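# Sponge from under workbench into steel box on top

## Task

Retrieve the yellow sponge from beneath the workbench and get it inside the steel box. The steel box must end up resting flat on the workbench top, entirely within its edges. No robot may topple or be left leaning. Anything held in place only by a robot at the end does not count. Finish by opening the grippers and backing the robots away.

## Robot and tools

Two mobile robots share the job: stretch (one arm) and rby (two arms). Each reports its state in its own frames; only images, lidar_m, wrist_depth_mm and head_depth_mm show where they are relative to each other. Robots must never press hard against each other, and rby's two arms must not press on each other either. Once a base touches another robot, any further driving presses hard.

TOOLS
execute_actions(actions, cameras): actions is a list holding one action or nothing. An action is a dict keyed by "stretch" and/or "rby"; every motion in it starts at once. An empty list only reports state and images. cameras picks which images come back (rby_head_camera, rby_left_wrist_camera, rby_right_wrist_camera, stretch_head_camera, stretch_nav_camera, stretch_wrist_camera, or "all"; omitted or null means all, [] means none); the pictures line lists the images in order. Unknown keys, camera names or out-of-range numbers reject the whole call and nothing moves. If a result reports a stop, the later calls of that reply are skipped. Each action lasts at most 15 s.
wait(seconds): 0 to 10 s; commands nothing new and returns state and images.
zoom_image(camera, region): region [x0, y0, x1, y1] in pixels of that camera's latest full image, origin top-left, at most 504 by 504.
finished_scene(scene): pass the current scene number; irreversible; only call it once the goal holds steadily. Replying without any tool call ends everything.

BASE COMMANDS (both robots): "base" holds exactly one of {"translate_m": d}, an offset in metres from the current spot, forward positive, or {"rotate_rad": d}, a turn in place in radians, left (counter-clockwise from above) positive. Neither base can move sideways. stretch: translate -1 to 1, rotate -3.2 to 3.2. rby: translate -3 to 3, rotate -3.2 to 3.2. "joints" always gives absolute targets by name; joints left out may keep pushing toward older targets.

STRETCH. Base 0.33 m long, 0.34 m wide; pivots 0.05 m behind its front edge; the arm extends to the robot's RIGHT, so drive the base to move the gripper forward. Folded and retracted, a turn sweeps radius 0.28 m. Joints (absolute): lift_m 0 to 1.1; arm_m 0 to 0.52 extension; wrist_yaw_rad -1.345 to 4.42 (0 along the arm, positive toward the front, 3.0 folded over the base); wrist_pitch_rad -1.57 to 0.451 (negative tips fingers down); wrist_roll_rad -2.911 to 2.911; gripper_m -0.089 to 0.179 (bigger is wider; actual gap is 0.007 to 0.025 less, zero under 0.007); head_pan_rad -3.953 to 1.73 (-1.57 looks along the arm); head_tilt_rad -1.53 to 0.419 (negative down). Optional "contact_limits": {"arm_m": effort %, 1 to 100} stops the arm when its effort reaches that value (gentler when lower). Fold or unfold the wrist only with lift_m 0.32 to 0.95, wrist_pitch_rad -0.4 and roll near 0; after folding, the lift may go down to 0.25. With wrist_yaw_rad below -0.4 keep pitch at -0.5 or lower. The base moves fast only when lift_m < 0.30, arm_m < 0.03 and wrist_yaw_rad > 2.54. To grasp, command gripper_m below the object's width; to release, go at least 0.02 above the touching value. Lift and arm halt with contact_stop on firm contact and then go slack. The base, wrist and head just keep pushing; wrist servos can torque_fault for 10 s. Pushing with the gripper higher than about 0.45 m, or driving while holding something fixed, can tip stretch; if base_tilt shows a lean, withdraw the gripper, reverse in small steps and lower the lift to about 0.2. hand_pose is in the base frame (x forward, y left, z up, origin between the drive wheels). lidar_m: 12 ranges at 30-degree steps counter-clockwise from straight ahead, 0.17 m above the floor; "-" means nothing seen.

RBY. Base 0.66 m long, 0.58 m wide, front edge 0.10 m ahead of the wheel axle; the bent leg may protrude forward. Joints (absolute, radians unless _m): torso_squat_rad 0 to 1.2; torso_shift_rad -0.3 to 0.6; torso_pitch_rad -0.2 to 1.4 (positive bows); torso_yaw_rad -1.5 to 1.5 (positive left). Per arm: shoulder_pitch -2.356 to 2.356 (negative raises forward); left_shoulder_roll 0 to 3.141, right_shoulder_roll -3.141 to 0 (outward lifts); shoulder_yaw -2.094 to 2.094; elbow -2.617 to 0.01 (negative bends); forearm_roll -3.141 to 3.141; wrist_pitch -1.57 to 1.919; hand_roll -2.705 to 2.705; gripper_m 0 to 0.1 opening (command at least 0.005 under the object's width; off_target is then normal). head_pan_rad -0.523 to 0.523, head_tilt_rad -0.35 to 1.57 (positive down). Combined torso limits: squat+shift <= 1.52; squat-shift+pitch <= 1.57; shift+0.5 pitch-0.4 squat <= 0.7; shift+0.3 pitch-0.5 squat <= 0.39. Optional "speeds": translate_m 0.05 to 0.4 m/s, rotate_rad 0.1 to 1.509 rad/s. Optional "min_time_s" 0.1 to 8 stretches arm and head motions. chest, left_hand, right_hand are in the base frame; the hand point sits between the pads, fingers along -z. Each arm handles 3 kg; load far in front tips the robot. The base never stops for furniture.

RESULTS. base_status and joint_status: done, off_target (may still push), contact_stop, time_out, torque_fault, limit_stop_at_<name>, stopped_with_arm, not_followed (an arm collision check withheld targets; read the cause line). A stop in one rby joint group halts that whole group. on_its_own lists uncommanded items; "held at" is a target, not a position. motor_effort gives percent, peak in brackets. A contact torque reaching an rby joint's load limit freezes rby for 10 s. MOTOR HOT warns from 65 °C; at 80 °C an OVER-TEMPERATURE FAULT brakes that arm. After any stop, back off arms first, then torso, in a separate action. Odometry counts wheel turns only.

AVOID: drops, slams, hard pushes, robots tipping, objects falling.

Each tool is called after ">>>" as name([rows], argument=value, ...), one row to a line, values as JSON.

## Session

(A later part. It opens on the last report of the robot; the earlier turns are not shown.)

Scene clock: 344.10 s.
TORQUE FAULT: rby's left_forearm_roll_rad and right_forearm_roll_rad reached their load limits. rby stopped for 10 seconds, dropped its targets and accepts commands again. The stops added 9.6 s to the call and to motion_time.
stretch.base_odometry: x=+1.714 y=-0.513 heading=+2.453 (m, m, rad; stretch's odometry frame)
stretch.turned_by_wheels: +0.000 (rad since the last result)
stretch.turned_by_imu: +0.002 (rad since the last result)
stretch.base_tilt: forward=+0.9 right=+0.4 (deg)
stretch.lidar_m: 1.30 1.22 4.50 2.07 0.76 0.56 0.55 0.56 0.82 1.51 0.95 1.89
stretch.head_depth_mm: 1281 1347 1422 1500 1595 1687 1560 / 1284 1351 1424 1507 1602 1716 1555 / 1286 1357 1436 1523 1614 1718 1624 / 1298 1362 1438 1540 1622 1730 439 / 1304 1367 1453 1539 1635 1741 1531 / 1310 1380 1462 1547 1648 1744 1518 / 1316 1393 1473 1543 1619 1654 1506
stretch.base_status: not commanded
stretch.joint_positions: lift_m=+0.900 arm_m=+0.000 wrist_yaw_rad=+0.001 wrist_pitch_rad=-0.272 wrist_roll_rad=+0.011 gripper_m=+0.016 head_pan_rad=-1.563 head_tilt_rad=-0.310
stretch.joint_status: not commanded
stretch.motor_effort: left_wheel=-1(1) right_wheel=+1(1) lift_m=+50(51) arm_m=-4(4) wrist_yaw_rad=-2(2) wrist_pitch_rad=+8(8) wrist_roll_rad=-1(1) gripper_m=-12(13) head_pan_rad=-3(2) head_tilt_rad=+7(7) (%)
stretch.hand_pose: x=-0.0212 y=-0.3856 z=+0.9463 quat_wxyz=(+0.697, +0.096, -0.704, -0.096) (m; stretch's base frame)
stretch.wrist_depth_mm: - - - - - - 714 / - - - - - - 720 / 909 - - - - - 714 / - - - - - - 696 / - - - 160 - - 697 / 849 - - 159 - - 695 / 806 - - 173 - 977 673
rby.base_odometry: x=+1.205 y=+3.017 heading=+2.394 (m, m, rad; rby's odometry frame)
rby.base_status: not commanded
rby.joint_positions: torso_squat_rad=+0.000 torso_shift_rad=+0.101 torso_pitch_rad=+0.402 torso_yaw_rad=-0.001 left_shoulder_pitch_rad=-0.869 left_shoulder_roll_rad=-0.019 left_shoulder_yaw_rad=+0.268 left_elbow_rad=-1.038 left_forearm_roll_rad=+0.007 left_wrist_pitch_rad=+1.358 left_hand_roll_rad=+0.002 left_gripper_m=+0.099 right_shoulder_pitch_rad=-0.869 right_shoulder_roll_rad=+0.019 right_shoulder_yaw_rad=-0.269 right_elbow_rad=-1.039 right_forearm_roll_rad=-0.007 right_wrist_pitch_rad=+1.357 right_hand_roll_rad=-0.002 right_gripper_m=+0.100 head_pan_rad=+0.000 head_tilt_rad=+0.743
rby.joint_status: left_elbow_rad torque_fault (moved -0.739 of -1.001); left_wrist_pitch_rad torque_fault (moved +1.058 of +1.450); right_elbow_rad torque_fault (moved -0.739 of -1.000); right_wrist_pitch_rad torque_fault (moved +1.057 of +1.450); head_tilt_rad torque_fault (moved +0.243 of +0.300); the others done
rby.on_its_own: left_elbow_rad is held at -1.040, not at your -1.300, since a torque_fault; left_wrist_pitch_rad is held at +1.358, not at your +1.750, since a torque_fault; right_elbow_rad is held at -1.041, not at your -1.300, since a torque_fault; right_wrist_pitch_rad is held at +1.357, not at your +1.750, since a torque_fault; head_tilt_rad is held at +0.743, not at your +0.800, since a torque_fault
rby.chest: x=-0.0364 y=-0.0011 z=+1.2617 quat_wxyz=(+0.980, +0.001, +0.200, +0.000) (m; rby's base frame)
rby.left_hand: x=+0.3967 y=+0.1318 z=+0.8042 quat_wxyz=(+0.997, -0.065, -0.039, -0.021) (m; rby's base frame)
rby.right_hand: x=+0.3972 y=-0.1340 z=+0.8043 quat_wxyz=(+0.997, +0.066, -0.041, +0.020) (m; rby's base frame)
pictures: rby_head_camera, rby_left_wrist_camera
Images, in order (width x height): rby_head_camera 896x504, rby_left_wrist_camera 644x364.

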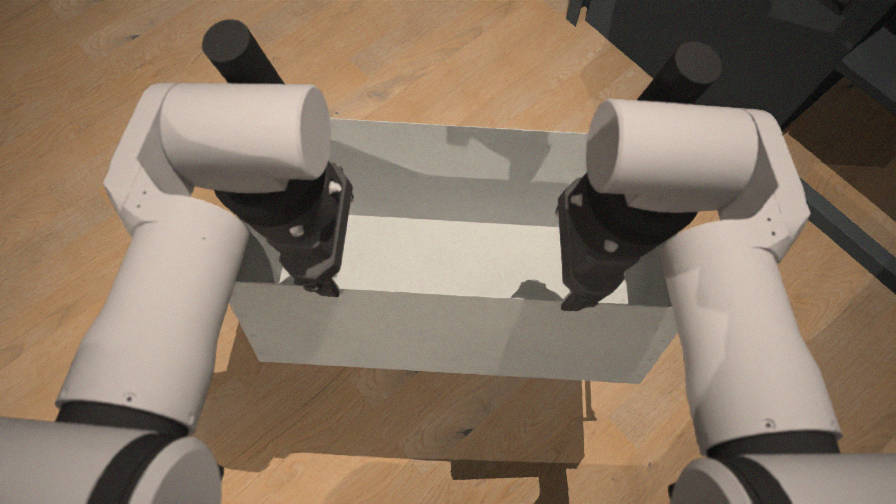

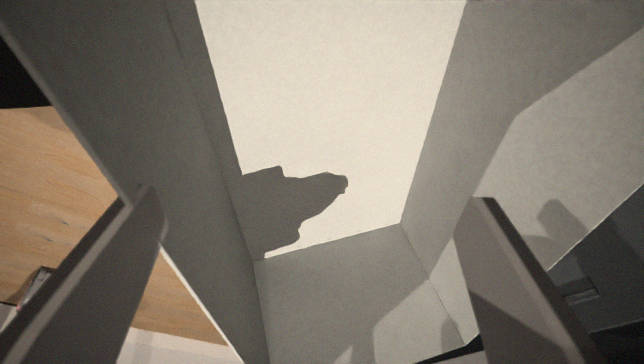

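>>> execute_actions([
  {"rby":{"min_time_s":3,"joints":{"torso_squat_rad":0.0,"torso_shift_rad":0.1,"torso_pitch_rad":-0.2,"left_elbow_rad":-1.15,"right_elbow_rad":-1.15,"left_wrist_pitch_rad":1.36,"right_wrist_pitch_rad":1.36,"left_shoulder_pitch_rad":-0.87,"right_shoulder_pitch_rad":-0.87,"left_shoulder_roll_rad":0,"right_shoulder_roll_rad":0,"left_shoulder_yaw_rad":0.27,"right_shoulder_yaw_rad":-0.27,"left_forearm_roll_rad":0,"right_forearm_roll_rad":0,"head_tilt_rad":0.8}}},
], cameras=["rby_head_camera","stretch_nav_camera"])

Scene clock: 348.30 s.
stretch.base_odometry: x=+1.714 y=-0.513 heading=+2.453 (m, m, rad; stretch's odometry frame)
stretch.turned_by_wheels: +0.000 (rad since the last result)
stretch.turned_by_imu: +0.001 (rad since the last result)
stretch.base_tilt: forward=+0.6 right=+0.4 (deg)
stretch.lidar_m: 1.30 1.22 4.52 2.07 0.76 0.56 0.54 0.56 0.82 1.51 0.95 1.90
stretch.head_depth_mm: 1278 1340 1418 1501 1599 1687 1569 / 1288 1350 1429 1511 1600 1715 1555 / 1291 1354 1431 1530 1628 1721 1616 / 1293 1359 1441 1526 1622 1730 439 / 1304 1374 1449 1545 1632 1741 1528 / 1310 1379 1462 1545 1644 1741 1516 / 1318 1393 1470 1539 1618 1652 1510
stretch.base_status: not commanded
stretch.joint_positions: lift_m=+0.900 arm_m=+0.000 wrist_yaw_rad=+0.001 wrist_pitch_rad=-0.272 wrist_roll_rad=+0.011 gripper_m=+0.016 head_pan_rad=-1.563 head_tilt_rad=-0.310
stretch.joint_status: not commanded
stretch.motor_effort: left_wheel=-1(1) right_wheel=+1(1) lift_m=+50(50) arm_m=-4(4) wrist_yaw_rad=-1(2) wrist_pitch_rad=+8(8) wrist_roll_rad=-1(1) gripper_m=-12(12) head_pan_rad=-2(3) head_tilt_rad=+7(7) (%)
stretch.hand_pose: x=-0.0212 y=-0.3856 z=+0.9463 quat_wxyz=(+0.697, +0.096, -0.704, -0.096) (m; stretch's base frame)
stretch.wrist_depth_mm: - - - - - - 728 / - - - - - - 711 / 911 - - - - - 699 / - - - - - - 692 / - - - 159 - - 683 / 871 - - 159 - - 684 / 780 - - 173 - - 691
rby.base_odometry: x=+1.205 y=+3.017 heading=+2.394 (m, m, rad; rby's odometry frame)
rby.base_status: not commanded
rby.joint_positions: torso_squat_rad=+0.000 torso_shift_rad=+0.102 torso_pitch_rad=+0.349 torso_yaw_rad=-0.001 left_shoulder_pitch_rad=-0.868 left_shoulder_roll_rad=-0.024 left_shoulder_yaw_rad=+0.269 left_elbow_rad=-1.039 left_forearm_roll_rad=+0.009 left_wrist_pitch_rad=+1.358 left_hand_roll_rad=+0.004 left_gripper_m=+0.099 right_shoulder_pitch_rad=-0.856 right_shoulder_roll_rad=+0.020 right_shoulder_yaw_rad=-0.268 right_elbow_rad=-1.121 right_forearm_roll_rad=-0.005 right_wrist_pitch_rad=+1.364 right_hand_roll_rad=-0.002 right_gripper_m=+0.100 head_pan_rad=+0.000 head_tilt_rad=+0.800
rby.joint_status: torso_pitch_rad stopped_with_arm (moved -0.053 of -0.602); left_shoulder_roll_rad contact_stop_at_left_forearm_roll_rad (moved -0.006 of +0.019); left_elbow_rad contact_stop_at_left_forearm_roll_rad (moved -0.001 of -0.112); left_forearm_roll_rad contact_stop (moved +0.002 of -0.007); right_shoulder_roll_rad contact_stop_at_right_elbow_rad (moved +0.002 of -0.019); right_elbow_rad contact_stop (moved -0.082 of -0.111); right_forearm_roll_rad contact_stop (moved +0.002 of +0.007); the others done
rby.on_its_own: torso_pitch_rad is held at +0.347, not at your -0.200, since it stopped_with_arm; left_shoulder_roll_rad is held at -0.022, not at your +0.000, since a contact_stop; left_elbow_rad is held at -1.040, not at your -1.150, since a contact_stop; right_elbow_rad is held at -1.125, not at your -1.150, since a contact_stop
rby.chest: x=-0.0507 y=-0.0012 z=+1.2676 quat_wxyz=(+0.985, +0.001, +0.174, +0.000) (m; rby's base frame)
rby.left_hand: x=+0.4048 y=+0.1280 z=+0.8333 quat_wxyz=(+0.995, -0.068, -0.065, -0.023) (m; rby's base frame)
rby.right_hand: x=+0.4212 y=-0.1375 z=+0.8518 quat_wxyz=(+0.993, +0.065, -0.098, +0.018) (m; rby's base frame)
pictures: rby_head_camera, stretch_nav_camera (sideways: a quarter turn counterclockwise sets it upright)
Images, in order (width x height): rby_head_camera 896x504, stretch_nav_camera 672x504.

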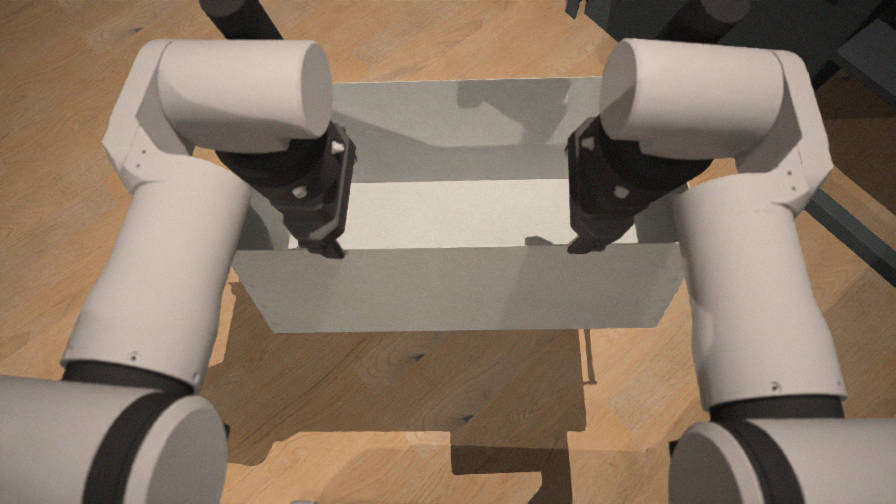

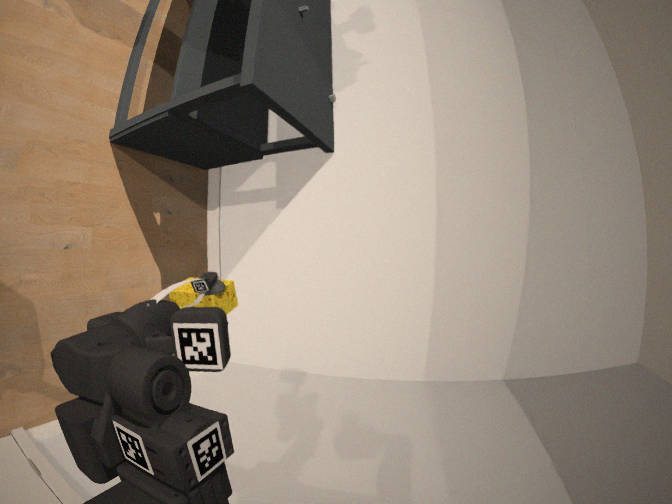

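>>> execute_actions([
  {"rby":{"joints":{"left_shoulder_pitch_rad":-0.868,"left_shoulder_roll_rad":0,"left_shoulder_yaw_rad":0.269,"left_elbow_rad":-1.06,"left_forearm_roll_rad":0.009,"left_wrist_pitch_rad":1.358,"left_hand_roll_rad":0.004,"right_shoulder_pitch_rad":-0.86,"right_shoulder_roll_rad":0,"right_shoulder_yaw_rad":-0.268,"right_elbow_rad":-1.1,"right_forearm_roll_rad":-0.005,"right_wrist_pitch_rad":1.364,"right_hand_roll_rad":-0.002}}},
], cameras=[])

>>> execute_actions([
  {"rby":{"joints":{"torso_pitch_rad":-0.2}}},
], cameras=["rby_head_camera"])

Scene clock: 359.07 s.
TORQUE FAULT: rby's left_forearm_roll_rad reached its load limit. rby stopped for 10 seconds, dropped its targets and accepts commands again. The stop added 9.1 s to the call and to motion_time.
stretch.base_odometry: x=+1.714 y=-0.513 heading=+2.453 (m, m, rad; stretch's odometry frame)
stretch.turned_by_wheels: +0.000 (rad since the last result)
stretch.turned_by_imu: +0.002 (rad since the last result)
stretch.base_tilt: forward=+0.6 right=+0.4 (deg)
stretch.lidar_m: 1.30 1.22 4.52 2.07 0.76 0.56 0.55 0.56 0.82 1.51 0.95 1.89
stretch.head_depth_mm: 1278 1341 1414 1500 1590 1676 1559 / 1282 1353 1431 1508 1612 1715 1560 / 1290 1361 1424 1520 1612 1717 1622 / 1303 1369 1444 1532 1628 1715 439 / 1303 1375 1452 1540 1641 1739 1527 / 1303 1377 1461 1546 1651 1739 1521 / 1320 1386 1464 1539 1616 1652 1505
stretch.base_status: not commanded
stretch.joint_positions: lift_m=+0.900 arm_m=+0.000 wrist_yaw_rad=+0.001 wrist_pitch_rad=-0.272 wrist_roll_rad=+0.011 gripper_m=+0.016 head_pan_rad=-1.563 head_tilt_rad=-0.310
stretch.joint_status: not commanded
stretch.motor_effort: left_wheel=-1(1) right_wheel=+1(1) lift_m=+51(50) arm_m=-4(4) wrist_yaw_rad=-2(1) wrist_pitch_rad=+8(8) wrist_roll_rad=-1(1) gripper_m=-12(12) head_pan_rad=-3(2) head_tilt_rad=+6(6) (%)
stretch.hand_pose: x=-0.0212 y=-0.3856 z=+0.9463 quat_wxyz=(+0.697, +0.096, -0.704, -0.096) (m; stretch's base frame)
stretch.wrist_depth_mm: - - - - - - 710 / - - - - - - 725 / 881 - - - - - 710 / - - - - - - 705 / - - - 160 - - 690 / 885 - - 158 - - 716 / 840 - - 173 - - 697
rby.base_odometry: x=+1.205 y=+3.017 heading=+2.394 (m, m, rad; rby's odometry frame)
rby.base_status: not commanded
rby.joint_positions: torso_squat_rad=+0.000 torso_shift_rad=+0.102 torso_pitch_rad=+0.349 torso_yaw_rad=-0.001 left_shoulder_pitch_rad=-0.867 left_shoulder_roll_rad=-0.017 left_shoulder_yaw_rad=+0.269 left_elbow_rad=-1.051 left_forearm_roll_rad=+0.013 left_wrist_pitch_rad=+1.358 left_hand_roll_rad=+0.006 left_gripper_m=+0.099 right_shoulder_pitch_rad=-0.852 right_shoulder_roll_rad=+0.023 right_shoulder_yaw_rad=-0.266 right_elbow_rad=-1.093 right_forearm_roll_rad=-0.011 right_wrist_pitch_rad=+1.366 right_hand_roll_rad=-0.004 right_gripper_m=+0.100 head_pan_rad=+0.000 head_tilt_rad=+0.800
rby.joint_status: left_shoulder_roll_rad contact_stop (moved +0.007 of +0.024); left_forearm_roll_rad contact_stop (moved +0.004 of +0.000); left_hand_roll_rad contact_stop (moved +0.002 of +0.000); right_shoulder_roll_rad torque_fault (moved +0.003 of -0.020); the others done
rby.on_its_own: torso_pitch_rad is held at +0.347, not at your -0.200, since it stopped_with_arm
rby.chest: x=-0.0507 y=-0.0012 z=+1.2676 quat_wxyz=(+0.985, +0.001, +0.174, +0.000) (m; rby's base frame)
rby.left_hand: x=+0.4087 y=+0.1321 z=+0.8365 quat_wxyz=(+0.995, -0.067, -0.071, -0.020) (m; rby's base frame)
rby.right_hand: x=+0.4108 y=-0.1344 z=+0.8417 quat_wxyz=(+0.994, +0.069, -0.081, +0.018) (m; rby's base frame)
pictures: none
No camera images: the call's "cameras" was empty. Leave "cameras" out to get every camera's image.

not run: a stop came earlier in this reply.

>>> execute_actions([
  {"rby":{"joints":{"torso_pitch_rad":-0.2}}},
], cameras=["rby_head_camera"])

Scene clock: 361.93 s.
stretch.base_odometry: x=+1.714 y=-0.513 heading=+2.453 (m, m, rad; stretch's odometry frame)
stretch.turned_by_wheels: +0.000 (rad since the last result)
stretch.turned_by_imu: +0.000 (rad since the last result)
stretch.base_tilt: forward=+0.6 right=+0.1 (deg)
stretch.lidar_m: 1.29 1.22 4.53 2.08 0.76 0.56 0.55 0.56 0.81 1.51 0.95 1.90
stretch.head_depth_mm: 1279 1339 1418 1496 1601 1678 1564 / 1283 1351 1429 1511 1613 1712 1567 / 1286 1362 1430 1514 1619 1725 1617 / 1297 1366 1445 1531 1631 1727 439 / 1300 1370 1450 1540 1634 1735 1525 / 1310 1376 1469 1557 1648 1740 1523 / 1321 1386 1471 1548 1615 1654 1502
stretch.base_status: not commanded
stretch.joint_positions: lift_m=+0.900 arm_m=+0.000 wrist_yaw_rad=+0.001 wrist_pitch_rad=-0.272 wrist_roll_rad=+0.011 gripper_m=+0.016 head_pan_rad=-1.563 head_tilt_rad=-0.310
stretch.joint_status: not commanded
stretch.motor_effort: left_wheel=-1(1) right_wheel=+1(1) lift_m=+50(50) arm_m=-4(4) wrist_yaw_rad=-1(1) wrist_pitch_rad=+8(8) wrist_roll_rad=-1(1) gripper_m=-13(12) head_pan_rad=-2(2) head_tilt_rad=+6(7) (%)
stretch.hand_pose: x=-0.0212 y=-0.3856 z=+0.9463 quat_wxyz=(+0.697, +0.096, -0.704, -0.096) (m; stretch's base frame)
stretch.wrist_depth_mm: - - - - - - 722 / - - - - - - 735 / 908 - - - - - 696 / - - - - - - 694 / - - - 159 - - 696 / 868 - - 159 - - 688 / 774 - - 173 - - 684
rby.base_odometry: x=+1.205 y=+3.017 heading=+2.394 (m, m, rad; rby's odometry frame)
rby.base_status: not commanded
rby.joint_positions: torso_squat_rad=+0.000 torso_shift_rad=+0.102 torso_pitch_rad=-0.198 torso_yaw_rad=-0.001 left_shoulder_pitch_rad=-0.865 left_shoulder_roll_rad=-0.018 left_shoulder_yaw_rad=+0.269 left_elbow_rad=-1.050 left_forearm_roll_rad=+0.013 left_wrist_pitch_rad=+1.359 left_hand_roll_rad=+0.006 left_gripper_m=+0.099 right_shoulder_pitch_rad=-0.851 right_shoulder_roll_rad=+0.023 right_shoulder_yaw_rad=-0.266 right_elbow_rad=-1.092 right_forearm_roll_rad=-0.011 right_wrist_pitch_rad=+1.367 right_hand_roll_rad=-0.004 right_gripper_m=+0.100 head_pan_rad=+0.000 head_tilt_rad=+0.800
rby.joint_status: all done
rby.chest: x=-0.2174 y=-0.0012 z=+1.2803 quat_wxyz=(+0.995, +0.001, -0.099, +0.000) (m; rby's base frame)
rby.left_hand: x=+0.3987 y=+0.1318 z=+1.1497 quat_wxyz=(+0.939, -0.059, -0.335, -0.037) (m; rby's base frame)
rby.right_hand: x=+0.3977 y=-0.1348 z=+1.1555 quat_wxyz=(+0.936, +0.061, -0.345, +0.036) (m; rby's base frame)
pictures: rby_head_camera
Images, in order (width x height): rby_head_camera 896x504.

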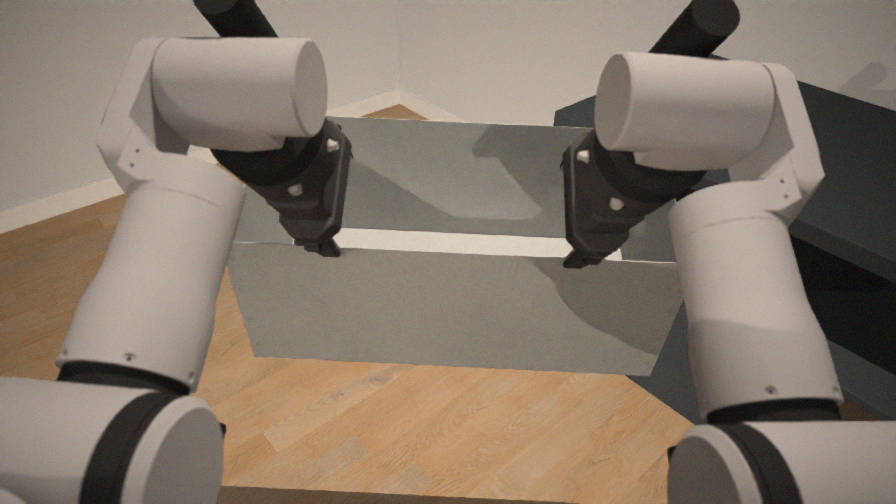

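>>> execute_actions([
  {"rby":{"base":{"rotate_rad":-0.44},"speeds":{"rotate_rad":0.25}}},
], cameras=[])

>>> execute_actions([
  {"rby":{"base":{"translate_m":0.5},"speeds":{"translate_m":0.12}}},
], cameras=[])

>>> execute_actions([
  {"rby":{"base":{"rotate_rad":-0.4},"speeds":{"rotate_rad":0.25},"joints":{"head_tilt_rad":0.55}}},
], cameras=["rby_head_camera","stretch_nav_camera"])

Scene clock: 365.27 s.
stretch.base_odometry: x=+1.714 y=-0.513 heading=+2.453 (m, m, rad; stretch's odometry frame)
stretch.turned_by_wheels: +0.000 (rad since the last result)
stretch.turned_by_imu: +0.000 (rad since the last result)
stretch.base_tilt: forward=+0.7 right=+0.3 (deg)
stretch.lidar_m: 1.29 1.28 4.48 2.08 0.76 0.56 0.55 0.56 0.81 1.51 0.95 1.90
stretch.head_depth_mm: 1281 1343 1417 1497 1598 1678 1559 / 1281 1346 1419 1511 1607 1711 1554 / 1290 1355 1433 1519 1611 1720 1617 / 1297 1368 1439 1529 1632 1732 440 / 1304 1377 1450 1535 1641 1748 1530 / 1313 1378 1461 1551 1652 1743 1523 / 1322 1388 1471 1544 1607 1647 1508
stretch.base_status: not commanded
stretch.joint_positions: lift_m=+0.900 arm_m=+0.000 wrist_yaw_rad=+0.001 wrist_pitch_rad=-0.272 wrist_roll_rad=+0.011 gripper_m=+0.016 head_pan_rad=-1.563 head_tilt_rad=-0.310
stretch.joint_status: not commanded
stretch.motor_effort: left_wheel=-1(1) right_wheel=+1(1) lift_m=+50(50) arm_m=-4(4) wrist_yaw_rad=-2(1) wrist_pitch_rad=+8(8) wrist_roll_rad=-1(1) gripper_m=-13(12) head_pan_rad=-2(2) head_tilt_rad=+6(7) (%)
stretch.hand_pose: x=-0.0212 y=-0.3856 z=+0.9463 quat_wxyz=(+0.697, +0.096, -0.704, -0.096) (m; stretch's base frame)
stretch.wrist_depth_mm: - - - - - - 725 / - - - - - - 706 / 889 - - - - - 686 / - - - - - - 702 / - - - 160 - - 706 / 866 - - 158 - 999 717 / 776 - - 173 - 993 682
rby.base_odometry: x=+1.205 y=+3.017 heading=+1.955 (m, m, rad; rby's odometry frame)
rby.base_status: done
rby.joint_positions: torso_squat_rad=+0.000 torso_shift_rad=+0.102 torso_pitch_rad=-0.198 torso_yaw_rad=-0.001 left_shoulder_pitch_rad=-0.865 left_shoulder_roll_rad=-0.018 left_shoulder_yaw_rad=+0.269 left_elbow_rad=-1.050 left_forearm_roll_rad=+0.013 left_wrist_pitch_rad=+1.359 left_hand_roll_rad=+0.006 left_gripper_m=+0.099 right_shoulder_pitch_rad=-0.851 right_shoulder_roll_rad=+0.023 right_shoulder_yaw_rad=-0.266 right_elbow_rad=-1.092 right_forearm_roll_rad=-0.011 right_wrist_pitch_rad=+1.367 right_hand_roll_rad=-0.004 right_gripper_m=+0.100 head_pan_rad=+0.000 head_tilt_rad=+0.800
rby.joint_status: not commanded
rby.chest: x=-0.2174 y=-0.0012 z=+1.2803 quat_wxyz=(+0.995, +0.001, -0.099, +0.000) (m; rby's base frame)
rby.left_hand: x=+0.3987 y=+0.1317 z=+1.1496 quat_wxyz=(+0.940, -0.059, -0.335, -0.037) (m; rby's base frame)
rby.right_hand: x=+0.3977 y=-0.1348 z=+1.1553 quat_wxyz=(+0.936, +0.062, -0.345, +0.036) (m; rby's base frame)
pictures: none
No camera images: the call's "cameras" was empty. Leave "cameras" out to get every camera's image.

Scene clock: 370.10 s.
stretch.base_odometry: x=+1.714 y=-0.513 heading=+2.453 (m, m, rad; stretch's odometry frame)
stretch.turned_by_wheels: +0.000 (rad since the last result)
stretch.turned_by_imu: +0.001 (rad since the last result)
stretch.base_tilt: forward=+0.5 right=+0.4 (deg)
stretch.lidar_m: 1.39 1.42 4.53 2.07 0.76 0.56 0.54 0.56 0.82 1.51 0.95 1.89
stretch.head_depth_mm: 1276 1338 1417 1503 1596 1694 1571 / 1287 1362 1430 1506 1607 1712 1560 / 1291 1360 1435 1520 1618 1728 1625 / 1294 1374 1439 1529 1627 1724 440 / 1304 1375 1447 1544 1635 1730 1534 / 1310 1385 1458 1555 1642 1746 1520 / 1321 1391 1474 1540 1619 1650 1510
stretch.base_status: not commanded
stretch.joint_positions: lift_m=+0.900 arm_m=+0.000 wrist_yaw_rad=+0.001 wrist_pitch_rad=-0.272 wrist_roll_rad=+0.011 gripper_m=+0.016 head_pan_rad=-1.563 head_tilt_rad=-0.310
stretch.joint_status: not commanded
stretch.motor_effort: left_wheel=-1(1) right_wheel=+1(1) lift_m=+50(50) arm_m=-4(4) wrist_yaw_rad=-1(1) wrist_pitch_rad=+8(8) wrist_roll_rad=-1(2) gripper_m=-13(12) head_pan_rad=-2(2) head_tilt_rad=+7(7) (%)
stretch.hand_pose: x=-0.0212 y=-0.3856 z=+0.9463 quat_wxyz=(+0.697, +0.096, -0.704, -0.096) (m; stretch's base frame)
stretch.wrist_depth_mm: - - - - - - 711 / - - - - - - 711 / 880 - - - - - 707 / - - - - - - 701 / - - - 159 - - 694 / 870 - - 159 - - 691 / 808 - - 173 - - 682
rby.base_odometry: x=+1.018 y=+3.481 heading=+1.954 (m, m, rad; rby's odometry frame)
rby.base_status: done
rby.joint_positions: torso_squat_rad=+0.000 torso_shift_rad=+0.102 torso_pitch_rad=-0.197 torso_yaw_rad=-0.001 left_shoulder_pitch_rad=-0.865 left_shoulder_roll_rad=-0.018 left_shoulder_yaw_rad=+0.269 left_elbow_rad=-1.050 left_forearm_roll_rad=+0.013 left_wrist_pitch_rad=+1.359 left_hand_roll_rad=+0.006 left_gripper_m=+0.099 right_shoulder_pitch_rad=-0.851 right_shoulder_roll_rad=+0.023 right_shoulder_yaw_rad=-0.266 right_elbow_rad=-1.092 right_forearm_roll_rad=-0.011 right_wrist_pitch_rad=+1.367 right_hand_roll_rad=-0.004 right_gripper_m=+0.100 head_pan_rad=+0.000 head_tilt_rad=+0.800
rby.joint_status: not commanded
rby.chest: x=-0.2172 y=-0.0012 z=+1.2803 quat_wxyz=(+0.995, +0.001, -0.099, +0.000) (m; rby's base frame)
rby.left_hand: x=+0.3987 y=+0.1318 z=+1.1494 quat_wxyz=(+0.940, -0.059, -0.335, -0.037) (m; rby's base frame)
rby.right_hand: x=+0.3978 y=-0.1348 z=+1.1551 quat_wxyz=(+0.936, +0.062, -0.345, +0.035) (m; rby's base frame)
pictures: none
No camera images: the call's "cameras" was empty. Leave "cameras" out to get every camera's image.

Scene clock: 372.53 s.
stretch.base_odometry: x=+1.714 y=-0.513 heading=+2.453 (m, m, rad; stretch's odometry frame)
stretch.turned_by_wheels: +0.000 (rad since the last result)
stretch.turned_by_imu: +0.000 (rad since the last result)
stretch.base_tilt: forward=+0.7 right=+0.3 (deg)
stretch.lidar_m: 1.41 1.59 4.51 2.07 0.76 0.56 0.55 0.56 0.82 1.51 0.95 1.89
stretch.head_depth_mm: 1272 1345 1415 1505 1592 1693 1554 / 1282 1350 1419 1516 1609 1715 1556 / 1288 1353 1429 1517 1616 1723 1628 / 1298 1363 1445 1528 1617 1718 440 / 1306 1377 1448 1542 1640 1739 1530 / 1312 1387 1459 1550 1639 1742 1515 / 1320 1390 1471 1546 1613 1649 1504
stretch.base_status: not commanded
stretch.joint_positions: lift_m=+0.900 arm_m=+0.000 wrist_yaw_rad=+0.001 wrist_pitch_rad=-0.272 wrist_roll_rad=+0.011 gripper_m=+0.016 head_pan_rad=-1.563 head_tilt_rad=-0.310
stretch.joint_status: not commanded
stretch.motor_effort: left_wheel=-1(1) right_wheel=+1(1) lift_m=+50(50) arm_m=-3(4) wrist_yaw_rad=-1(1) wrist_pitch_rad=+8(8) wrist_roll_rad=-1(1) gripper_m=-13(13) head_pan_rad=-3(2) head_tilt_rad=+6(7) (%)
stretch.hand_pose: x=-0.0212 y=-0.3856 z=+0.9463 quat_wxyz=(+0.697, +0.096, -0.704, -0.096) (m; stretch's base frame)
stretch.wrist_depth_mm: - - - - - - 734 / - - - - - - 722 / 918 - - - - - 713 / - - - - - - 699 / - - - 159 - - 693 / 876 - - 158 - - 711 / 800 - - 172 - 985 688
rby.base_odometry: x=+1.018 y=+3.480 heading=+1.555 (m, m, rad; rby's odometry frame)
rby.base_status: done
rby.joint_positions: torso_squat_rad=+0.000 torso_shift_rad=+0.102 torso_pitch_rad=-0.197 torso_yaw_rad=-0.001 left_shoulder_pitch_rad=-0.865 left_shoulder_roll_rad=-0.018 left_shoulder_yaw_rad=+0.269 left_elbow_rad=-1.050 left_forearm_roll_rad=+0.013 left_wrist_pitch_rad=+1.359 left_hand_roll_rad=+0.006 left_gripper_m=+0.099 right_shoulder_pitch_rad=-0.850 right_shoulder_roll_rad=+0.023 right_shoulder_yaw_rad=-0.266 right_elbow_rad=-1.092 right_forearm_roll_rad=-0.011 right_wrist_pitch_rad=+1.367 right_hand_roll_rad=-0.004 right_gripper_m=+0.100 head_pan_rad=+0.000 head_tilt_rad=+0.550
rby.joint_status: all done
rby.chest: x=-0.2173 y=-0.0012 z=+1.2803 quat_wxyz=(+0.995, +0.001, -0.099, +0.000) (m; rby's base frame)
rby.left_hand: x=+0.3987 y=+0.1317 z=+1.1494 quat_wxyz=(+0.940, -0.059, -0.335, -0.037) (m; rby's base frame)
rby.right_hand: x=+0.3977 y=-0.1348 z=+1.1551 quat_wxyz=(+0.936, +0.062, -0.345, +0.035) (m; rby's base frame)
pictures: rby_head_camera, stretch_nav_camera (sideways: a quarter turn counterclockwise sets it upright)
Images, in order (width x height): rby_head_camera 896x504, stretch_nav_camera 672x504.

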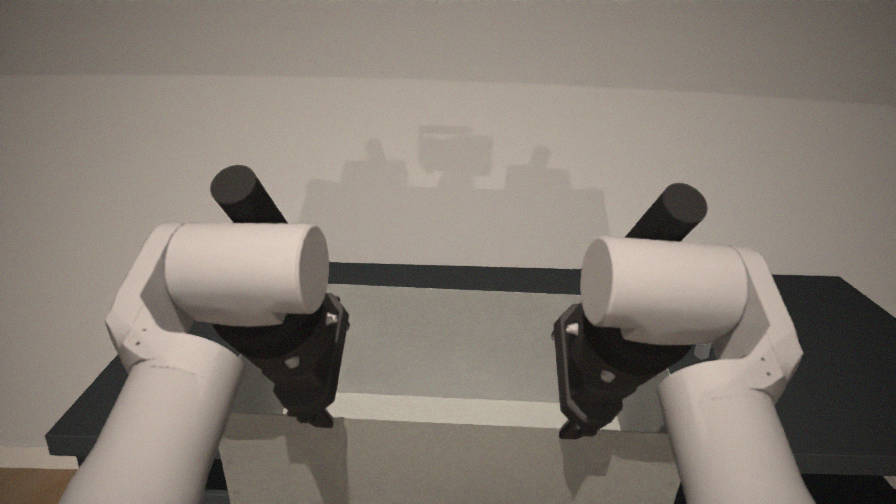

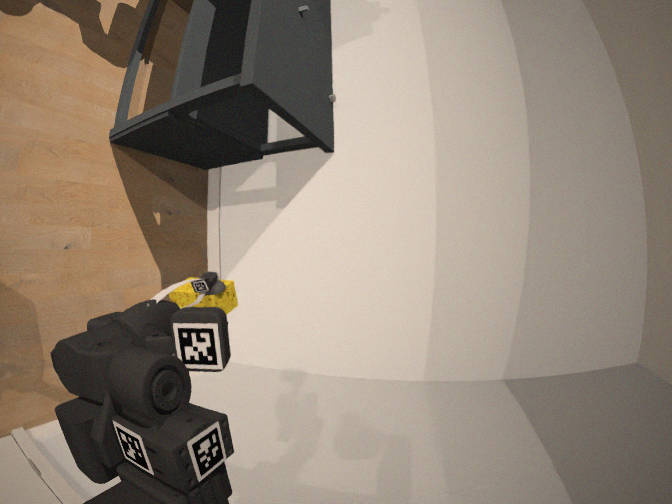

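>>> execute_actions([
  {"rby":{"base":{"translate_m":0.4},"speeds":{"translate_m":0.1}},"stretch":{"joints":{"head_pan_rad":-0.6}}},
], cameras=["rby_head_camera","stretch_nav_camera"])

Scene clock: 377.47 s.
stretch.base_odometry: x=+1.714 y=-0.513 heading=+2.453 (m, m, rad; stretch's odometry frame)
stretch.turned_by_wheels: +0.000 (rad since the last result)
stretch.turned_by_imu: +0.001 (rad since the last result)
stretch.base_tilt: forward=+0.6 right=+0.4 (deg)
stretch.lidar_m: 1.45 3.92 4.51 2.07 0.76 0.56 0.54 0.56 0.81 1.51 0.95 1.45
stretch.head_depth_mm: 1716 1762 1822 1772 1104 1034 1110 / 1924 1976 2056 1755 1157 1337 1467 / 2174 2251 2286 1728 1575 1495 1527 / 2498 2604 1671 1679 1790 1871 1541 / 2951 2925 1784 1983 2043 1921 1530 / 3569 3475 3915 2251 2338 1845 1519 / 3507 3652 3877 - 2571 1665 1505
stretch.base_status: not commanded
stretch.joint_positions: lift_m=+0.900 arm_m=+0.000 wrist_yaw_rad=+0.001 wrist_pitch_rad=-0.272 wrist_roll_rad=+0.011 gripper_m=+0.016 head_pan_rad=-0.607 head_tilt_rad=-0.310
stretch.joint_status: all done
stretch.motor_effort: left_wheel=-1(1) right_wheel=+0(1) lift_m=+50(50) arm_m=-4(4) wrist_yaw_rad=-2(1) wrist_pitch_rad=+8(8) wrist_roll_rad=-1(1) gripper_m=-12(12) head_pan_rad=+3(37) head_tilt_rad=+7(6) (%)
stretch.hand_pose: x=-0.0212 y=-0.3856 z=+0.9463 quat_wxyz=(+0.697, +0.096, -0.704, -0.096) (m; stretch's base frame)
stretch.wrist_depth_mm: - - - - - - 714 / - - - - - - 724 / 909 - - - - - 712 / - - - - - - 699 / - - - 160 - - 679 / 866 - - 158 - - 703 / 777 - - 173 - - 682
rby.base_odometry: x=+1.025 y=+3.880 heading=+1.554 (m, m, rad; rby's odometry frame)
rby.base_status: done
rby.joint_positions: torso_squat_rad=+0.000 torso_shift_rad=+0.102 torso_pitch_rad=-0.197 torso_yaw_rad=-0.001 left_shoulder_pitch_rad=-0.865 left_shoulder_roll_rad=-0.018 left_shoulder_yaw_rad=+0.269 left_elbow_rad=-1.050 left_forearm_roll_rad=+0.013 left_wrist_pitch_rad=+1.359 left_hand_roll_rad=+0.006 left_gripper_m=+0.099 right_shoulder_pitch_rad=-0.850 right_shoulder_roll_rad=+0.023 right_shoulder_yaw_rad=-0.266 right_elbow_rad=-1.092 right_forearm_roll_rad=-0.011 right_wrist_pitch_rad=+1.367 right_hand_roll_rad=-0.004 right_gripper_m=+0.100 head_pan_rad=+0.000 head_tilt_rad=+0.550
rby.joint_status: not commanded
rby.chest: x=-0.2172 y=-0.0012 z=+1.2803 quat_wxyz=(+0.995, +0.001, -0.099, +0.000) (m; rby's base frame)
rby.left_hand: x=+0.3988 y=+0.1317 z=+1.1493 quat_wxyz=(+0.940, -0.059, -0.335, -0.037) (m; rby's base frame)
rby.right_hand: x=+0.3978 y=-0.1348 z=+1.1550 quat_wxyz=(+0.936, +0.062, -0.345, +0.035) (m; rby's base frame)
pictures: rby_head_camera, stretch_nav_camera (sideways: a quarter turn counterclockwise sets it upright)
Images, in order (width x height): rby_head_camera 896x504, stretch_nav_camera 672x504.

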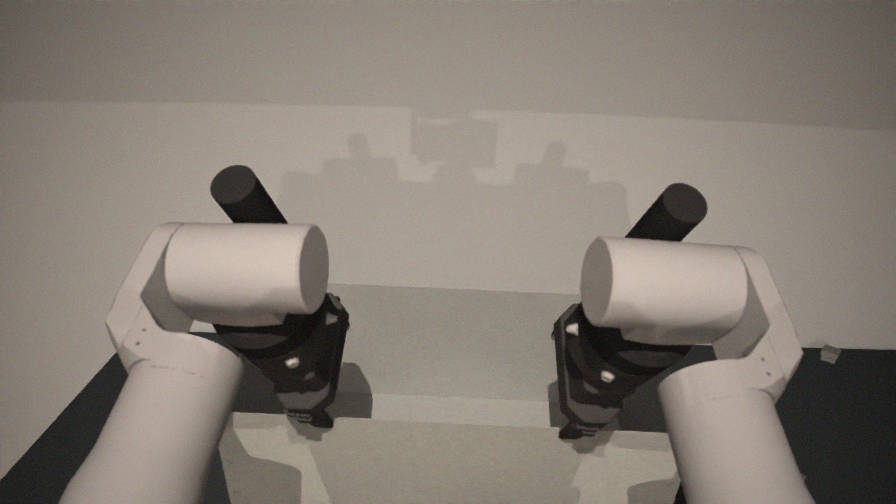

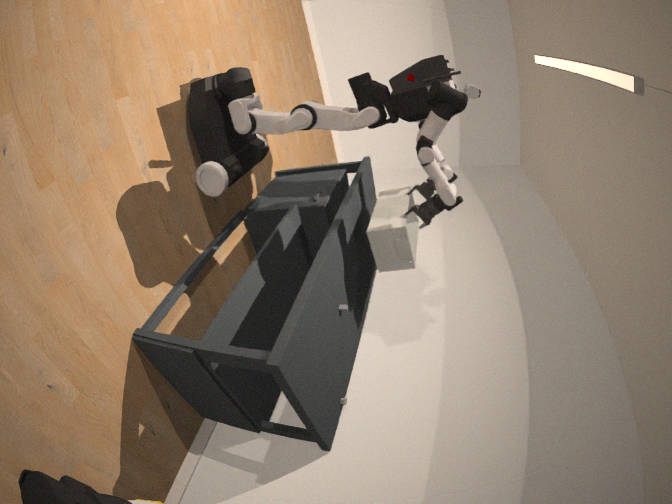

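>>> execute_actions([
  {"rby":{"joints":{"torso_pitch_rad":0.05,"head_tilt_rad":0.5}}},
], cameras=["rby_head_camera","stretch_nav_camera"])

>>> zoom_image(camera="stretch_nav_camera", region=[300,120,520,320])

Scene clock: 379.33 s.
stretch.base_odometry: x=+1.714 y=-0.513 heading=+2.453 (m, m, rad; stretch's odometry frame)
stretch.turned_by_wheels: +0.000 (rad since the last result)
stretch.turned_by_imu: +0.000 (rad since the last result)
stretch.base_tilt: forward=+0.8 right=+0.4 (deg)
stretch.lidar_m: 1.46 3.92 4.53 2.08 0.76 0.56 0.55 0.56 0.82 1.51 0.95 1.46
stretch.head_depth_mm: 1727 1765 1811 1778 1105 1033 1112 / 1902 1981 2050 1750 1158 1338 1462 / 2184 2250 2324 1719 1570 1503 1528 / 2500 2634 2605 1647 1798 1889 1530 / 2974 3054 1768 1807 2039 1926 1532 / 3567 3710 3694 2270 2354 1853 1516 / 3523 3701 3891 - 2566 1656 1506
stretch.base_status: not commanded
stretch.joint_positions: lift_m=+0.900 arm_m=+0.000 wrist_yaw_rad=+0.001 wrist_pitch_rad=-0.272 wrist_roll_rad=+0.011 gripper_m=+0.016 head_pan_rad=-0.607 head_tilt_rad=-0.310
stretch.joint_status: not commanded
stretch.motor_effort: left_wheel=-1(1) right_wheel=+1(0) lift_m=+50(50) arm_m=-3(4) wrist_yaw_rad=-1(1) wrist_pitch_rad=+8(8) wrist_roll_rad=-1(1) gripper_m=-13(13) head_pan_rad=+3(2) head_tilt_rad=+6(6) (%)
stretch.hand_pose: x=-0.0212 y=-0.3856 z=+0.9463 quat_wxyz=(+0.697, +0.096, -0.704, -0.096) (m; stretch's base frame)
stretch.wrist_depth_mm: - - - - - - 713 / - - - - - - 720 / 919 - - - - - 696 / - - - - - - 705 / - - - 160 - - 722 / 870 - - 158 - - 690 / 782 - - 173 - - 703
rby.base_odometry: x=+1.025 y=+3.880 heading=+1.554 (m, m, rad; rby's odometry frame)
rby.base_status: not commanded
rby.joint_positions: torso_squat_rad=+0.001 torso_shift_rad=+0.097 torso_pitch_rad=+0.027 torso_yaw_rad=-0.001 left_shoulder_pitch_rad=-0.872 left_shoulder_roll_rad=-0.015 left_shoulder_yaw_rad=+0.269 left_elbow_rad=-1.055 left_forearm_roll_rad=+0.013 left_wrist_pitch_rad=+1.358 left_hand_roll_rad=+0.006 left_gripper_m=+0.099 right_shoulder_pitch_rad=-0.859 right_shoulder_roll_rad=+0.021 right_shoulder_yaw_rad=-0.266 right_elbow_rad=-1.097 right_forearm_roll_rad=-0.011 right_wrist_pitch_rad=+1.366 right_hand_roll_rad=-0.004 right_gripper_m=+0.099 head_pan_rad=+0.000 head_tilt_rad=+0.500
rby.joint_status: torso_pitch_rad contact_stop (moved +0.224 of +0.247); the others done
rby.on_its_own: torso_pitch_rad is held at +0.030, not at your +0.050, since a contact_stop
rby.chest: x=-0.1516 y=-0.0012 z=+1.2865 quat_wxyz=(+1.000, +0.001, +0.014, +0.000) (m; rby's base frame)
rby.left_hand: x=+0.4234 y=+0.1320 z=+1.0280 quat_wxyz=(+0.970, -0.063, -0.235, -0.031) (m; rby's base frame)
rby.right_hand: x=+0.4239 y=-0.1346 z=+1.0341 quat_wxyz=(+0.967, +0.065, -0.245, +0.029) (m; rby's base frame)
pictures: rby_head_camera, stretch_nav_camera (sideways: a quarter turn counterclockwise sets it upright)
Images, in order (width x height): rby_head_camera 896x504, stretch_nav_camera 672x504.

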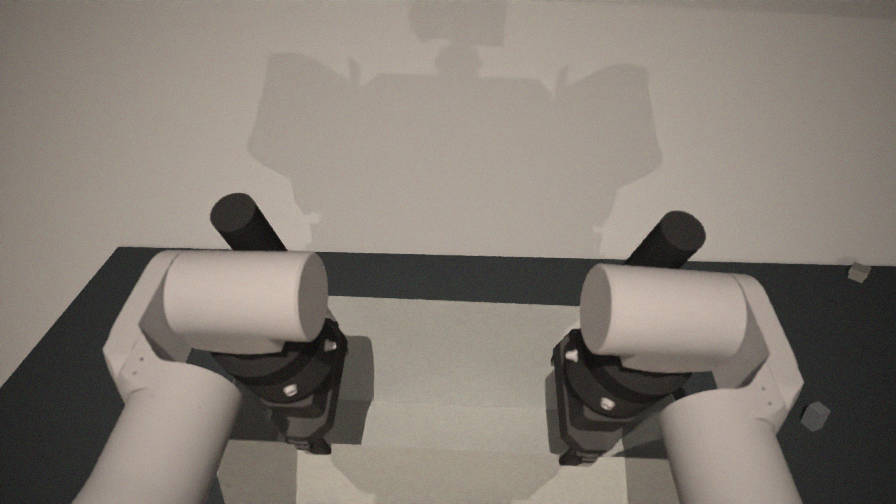

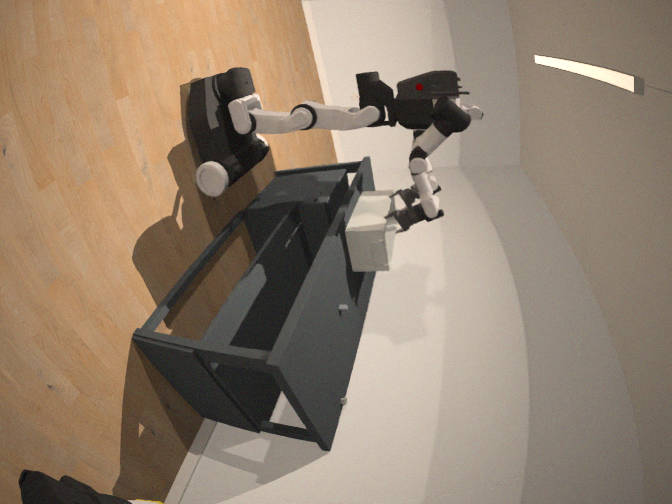

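Region (300, 120, 520, 320) of stretch_nav_camera's 672x504 image, scaled by 2.291, with more detail than that image has; it fills the top 458 rows of this view, and the rest is white.

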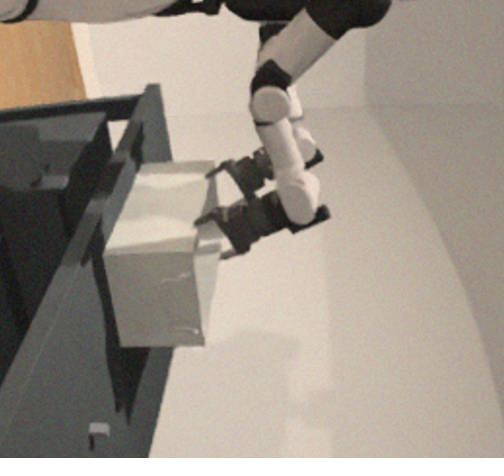

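>>> execute_actions([
  {"rby":{"joints":{"left_gripper_m":0.03,"right_gripper_m":0.03}}},
], cameras=[])

>>> execute_actions([
  {"rby":{"joints":{"torso_pitch_rad":-0.2}}},
], cameras=["rby_head_camera","stretch_nav_camera"])

>>> zoom_image(camera="stretch_nav_camera", region=[300,120,520,320])

Scene clock: 380.90 s.
stretch.base_odometry: x=+1.714 y=-0.513 heading=+2.453 (m, m, rad; stretch's odometry frame)
stretch.turned_by_wheels: +0.000 (rad since the last result)
stretch.turned_by_imu: +0.000 (rad since the last result)
stretch.base_tilt: forward=+0.5 right=+0.2 (deg)
stretch.lidar_m: 1.46 3.92 4.55 2.07 0.76 0.56 0.55 0.56 0.82 1.51 0.95 1.46
stretch.head_depth_mm: 1714 1768 1828 1780 1103 1037 1112 / 1922 1997 2041 1750 1155 1339 1467 / 2177 2237 2292 1717 1568 1497 1526 / 2511 2600 2603 1656 1804 1872 1536 / 2960 3094 1747 1855 2034 1936 1528 / 3543 3792 2436 2256 2358 1851 1520 / 3545 3687 3870 - 2561 1665 1513
stretch.base_status: not commanded
stretch.joint_positions: lift_m=+0.900 arm_m=+0.000 wrist_yaw_rad=+0.001 wrist_pitch_rad=-0.272 wrist_roll_rad=+0.011 gripper_m=+0.016 head_pan_rad=-0.607 head_tilt_rad=-0.310
stretch.joint_status: not commanded
stretch.motor_effort: left_wheel=-1(1) right_wheel=+0(1) lift_m=+50(50) arm_m=-3(4) wrist_yaw_rad=-1(1) wrist_pitch_rad=+8(7) wrist_roll_rad=-1(1) gripper_m=-12(13) head_pan_rad=+3(2) head_tilt_rad=+7(6) (%)
stretch.hand_pose: x=-0.0212 y=-0.3856 z=+0.9463 quat_wxyz=(+0.697, +0.096, -0.704, -0.096) (m; stretch's base frame)
stretch.wrist_depth_mm: - - - - - - 732 / - - - - - - 711 / 912 - - - - - 715 / - - - - - - 689 / - - - 160 - - 679 / 860 - - 158 - - 669 / 788 - - 174 - - 689
rby.base_odometry: x=+1.025 y=+3.880 heading=+1.554 (m, m, rad; rby's odometry frame)
rby.base_status: not commanded
rby.joint_positions: torso_squat_rad=+0.000 torso_shift_rad=+0.099 torso_pitch_rad=+0.032 torso_yaw_rad=-0.001 left_shoulder_pitch_rad=-0.865 left_shoulder_roll_rad=-0.016 left_shoulder_yaw_rad=+0.269 left_elbow_rad=-1.050 left_forearm_roll_rad=+0.013 left_wrist_pitch_rad=+1.359 left_hand_roll_rad=+0.006 left_gripper_m=+0.031 right_shoulder_pitch_rad=-0.851 right_shoulder_roll_rad=+0.022 right_shoulder_yaw_rad=-0.266 right_elbow_rad=-1.092 right_forearm_roll_rad=-0.011 right_wrist_pitch_rad=+1.367 right_hand_roll_rad=-0.004 right_gripper_m=+0.031 head_pan_rad=+0.000 head_tilt_rad=+0.500
rby.joint_status: all done
rby.on_its_own: torso_pitch_rad is held at +0.030, not at your +0.050, since a contact_stop
rby.chest: x=-0.1487 y=-0.0012 z=+1.2863 quat_wxyz=(+1.000, +0.001, +0.016, +0.000) (m; rby's base frame)
rby.left_hand: x=+0.4218 y=+0.1327 z=+1.0192 quat_wxyz=(+0.972, -0.062, -0.226, -0.030) (m; rby's base frame)
rby.right_hand: x=+0.4221 y=-0.1355 z=+1.0248 quat_wxyz=(+0.969, +0.064, -0.236, +0.028) (m; rby's base frame)
pictures: none
No camera images: the call's "cameras" was empty. Leave "cameras" out to get every camera's image.

Scene clock: 382.43 s.
stretch.base_odometry: x=+1.714 y=-0.513 heading=+2.453 (m, m, rad; stretch's odometry frame)
stretch.turned_by_wheels: +0.000 (rad since the last result)
stretch.turned_by_imu: +0.000 (rad since the last result)
stretch.base_tilt: forward=+0.7 right=+0.3 (deg)
stretch.lidar_m: 1.46 3.93 4.52 2.07 0.76 0.56 0.55 0.56 0.82 1.51 0.95 1.45
stretch.head_depth_mm: 1722 1771 1816 1768 1103 1035 1110 / 1927 1977 2037 1748 1156 1336 1466 / 2176 2243 2251 1724 1574 1497 1524 / 2511 2606 1658 1691 1800 1884 1535 / 2966 2956 1823 1985 2032 1928 1521 / 3599 3451 3866 2263 2372 1845 1523 / 3506 3648 3866 - 2576 1654 1512
stretch.base_status: not commanded
stretch.joint_positions: lift_m=+0.900 arm_m=+0.000 wrist_yaw_rad=+0.001 wrist_pitch_rad=-0.272 wrist_roll_rad=+0.011 gripper_m=+0.016 head_pan_rad=-0.607 head_tilt_rad=-0.310
stretch.joint_status: not commanded
stretch.motor_effort: left_wheel=-1(1) right_wheel=+1(1) lift_m=+51(51) arm_m=-4(3) wrist_yaw_rad=-1(1) wrist_pitch_rad=+7(8) wrist_roll_rad=-1(1) gripper_m=-13(13) head_pan_rad=+2(2) head_tilt_rad=+6(6) (%)
stretch.hand_pose: x=-0.0212 y=-0.3856 z=+0.9463 quat_wxyz=(+0.697, +0.096, -0.704, -0.096) (m; stretch's base frame)
stretch.wrist_depth_mm: - - - - - - 733 / - - - - - - 707 / 893 - - - - - 687 / - - - - - - 690 / - - - 159 - - 697 / 898 - - 159 - - 680 / 784 - - 174 - 990 680
rby.base_odometry: x=+1.025 y=+3.880 heading=+1.554 (m, m, rad; rby's odometry frame)
rby.base_status: not commanded
rby.joint_positions: torso_squat_rad=+0.000 torso_shift_rad=+0.099 torso_pitch_rad=-0.198 torso_yaw_rad=-0.001 left_shoulder_pitch_rad=-0.865 left_shoulder_roll_rad=-0.016 left_shoulder_yaw_rad=+0.269 left_elbow_rad=-1.049 left_forearm_roll_rad=+0.013 left_wrist_pitch_rad=+1.360 left_hand_roll_rad=+0.006 left_gripper_m=+0.031 right_shoulder_pitch_rad=-0.850 right_shoulder_roll_rad=+0.022 right_shoulder_yaw_rad=-0.266 right_elbow_rad=-1.092 right_forearm_roll_rad=-0.011 right_wrist_pitch_rad=+1.367 right_hand_roll_rad=-0.004 right_gripper_m=+0.031 head_pan_rad=+0.000 head_tilt_rad=+0.500
rby.joint_status: all done
rby.chest: x=-0.2193 y=-0.0012 z=+1.2805 quat_wxyz=(+0.995, +0.001, -0.099, +0.000) (m; rby's base frame)
rby.left_hand: x=+0.3968 y=+0.1327 z=+1.1497 quat_wxyz=(+0.940, -0.059, -0.335, -0.037) (m; rby's base frame)
rby.right_hand: x=+0.3958 y=-0.1357 z=+1.1553 quat_wxyz=(+0.936, +0.061, -0.345, +0.035) (m; rby's base frame)
pictures: rby_head_camera, stretch_nav_camera (sideways: a quarter turn counterclockwise sets it upright)
Images, in order (width x height): rby_head_camera 896x504, stretch_nav_camera 672x504.

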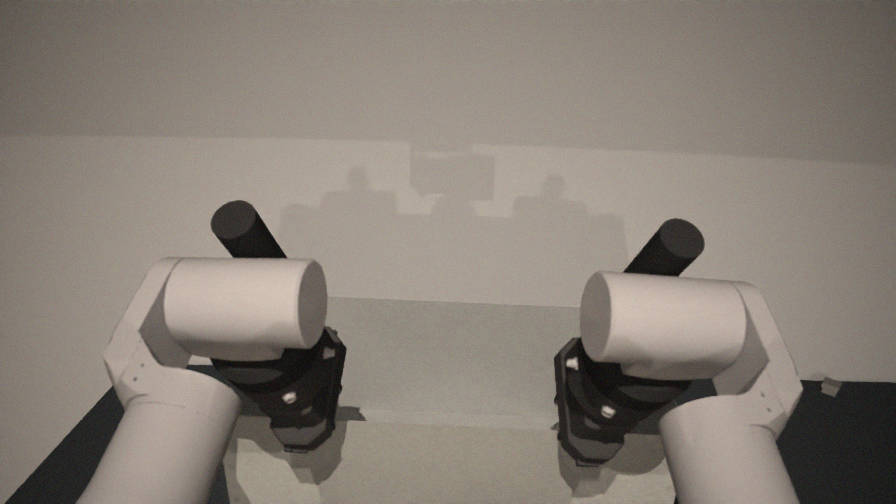

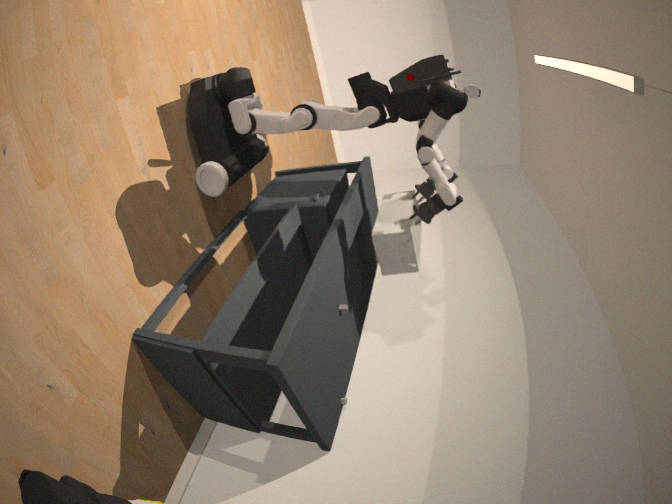

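Region (300, 120, 520, 320) of stretch_nav_camera's 672x504 image, scaled by 2.291, with more detail than that image has; it fills the top 458 rows of this view, and the rest is white.

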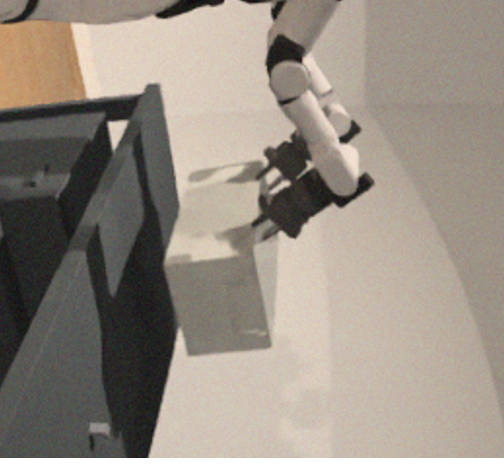

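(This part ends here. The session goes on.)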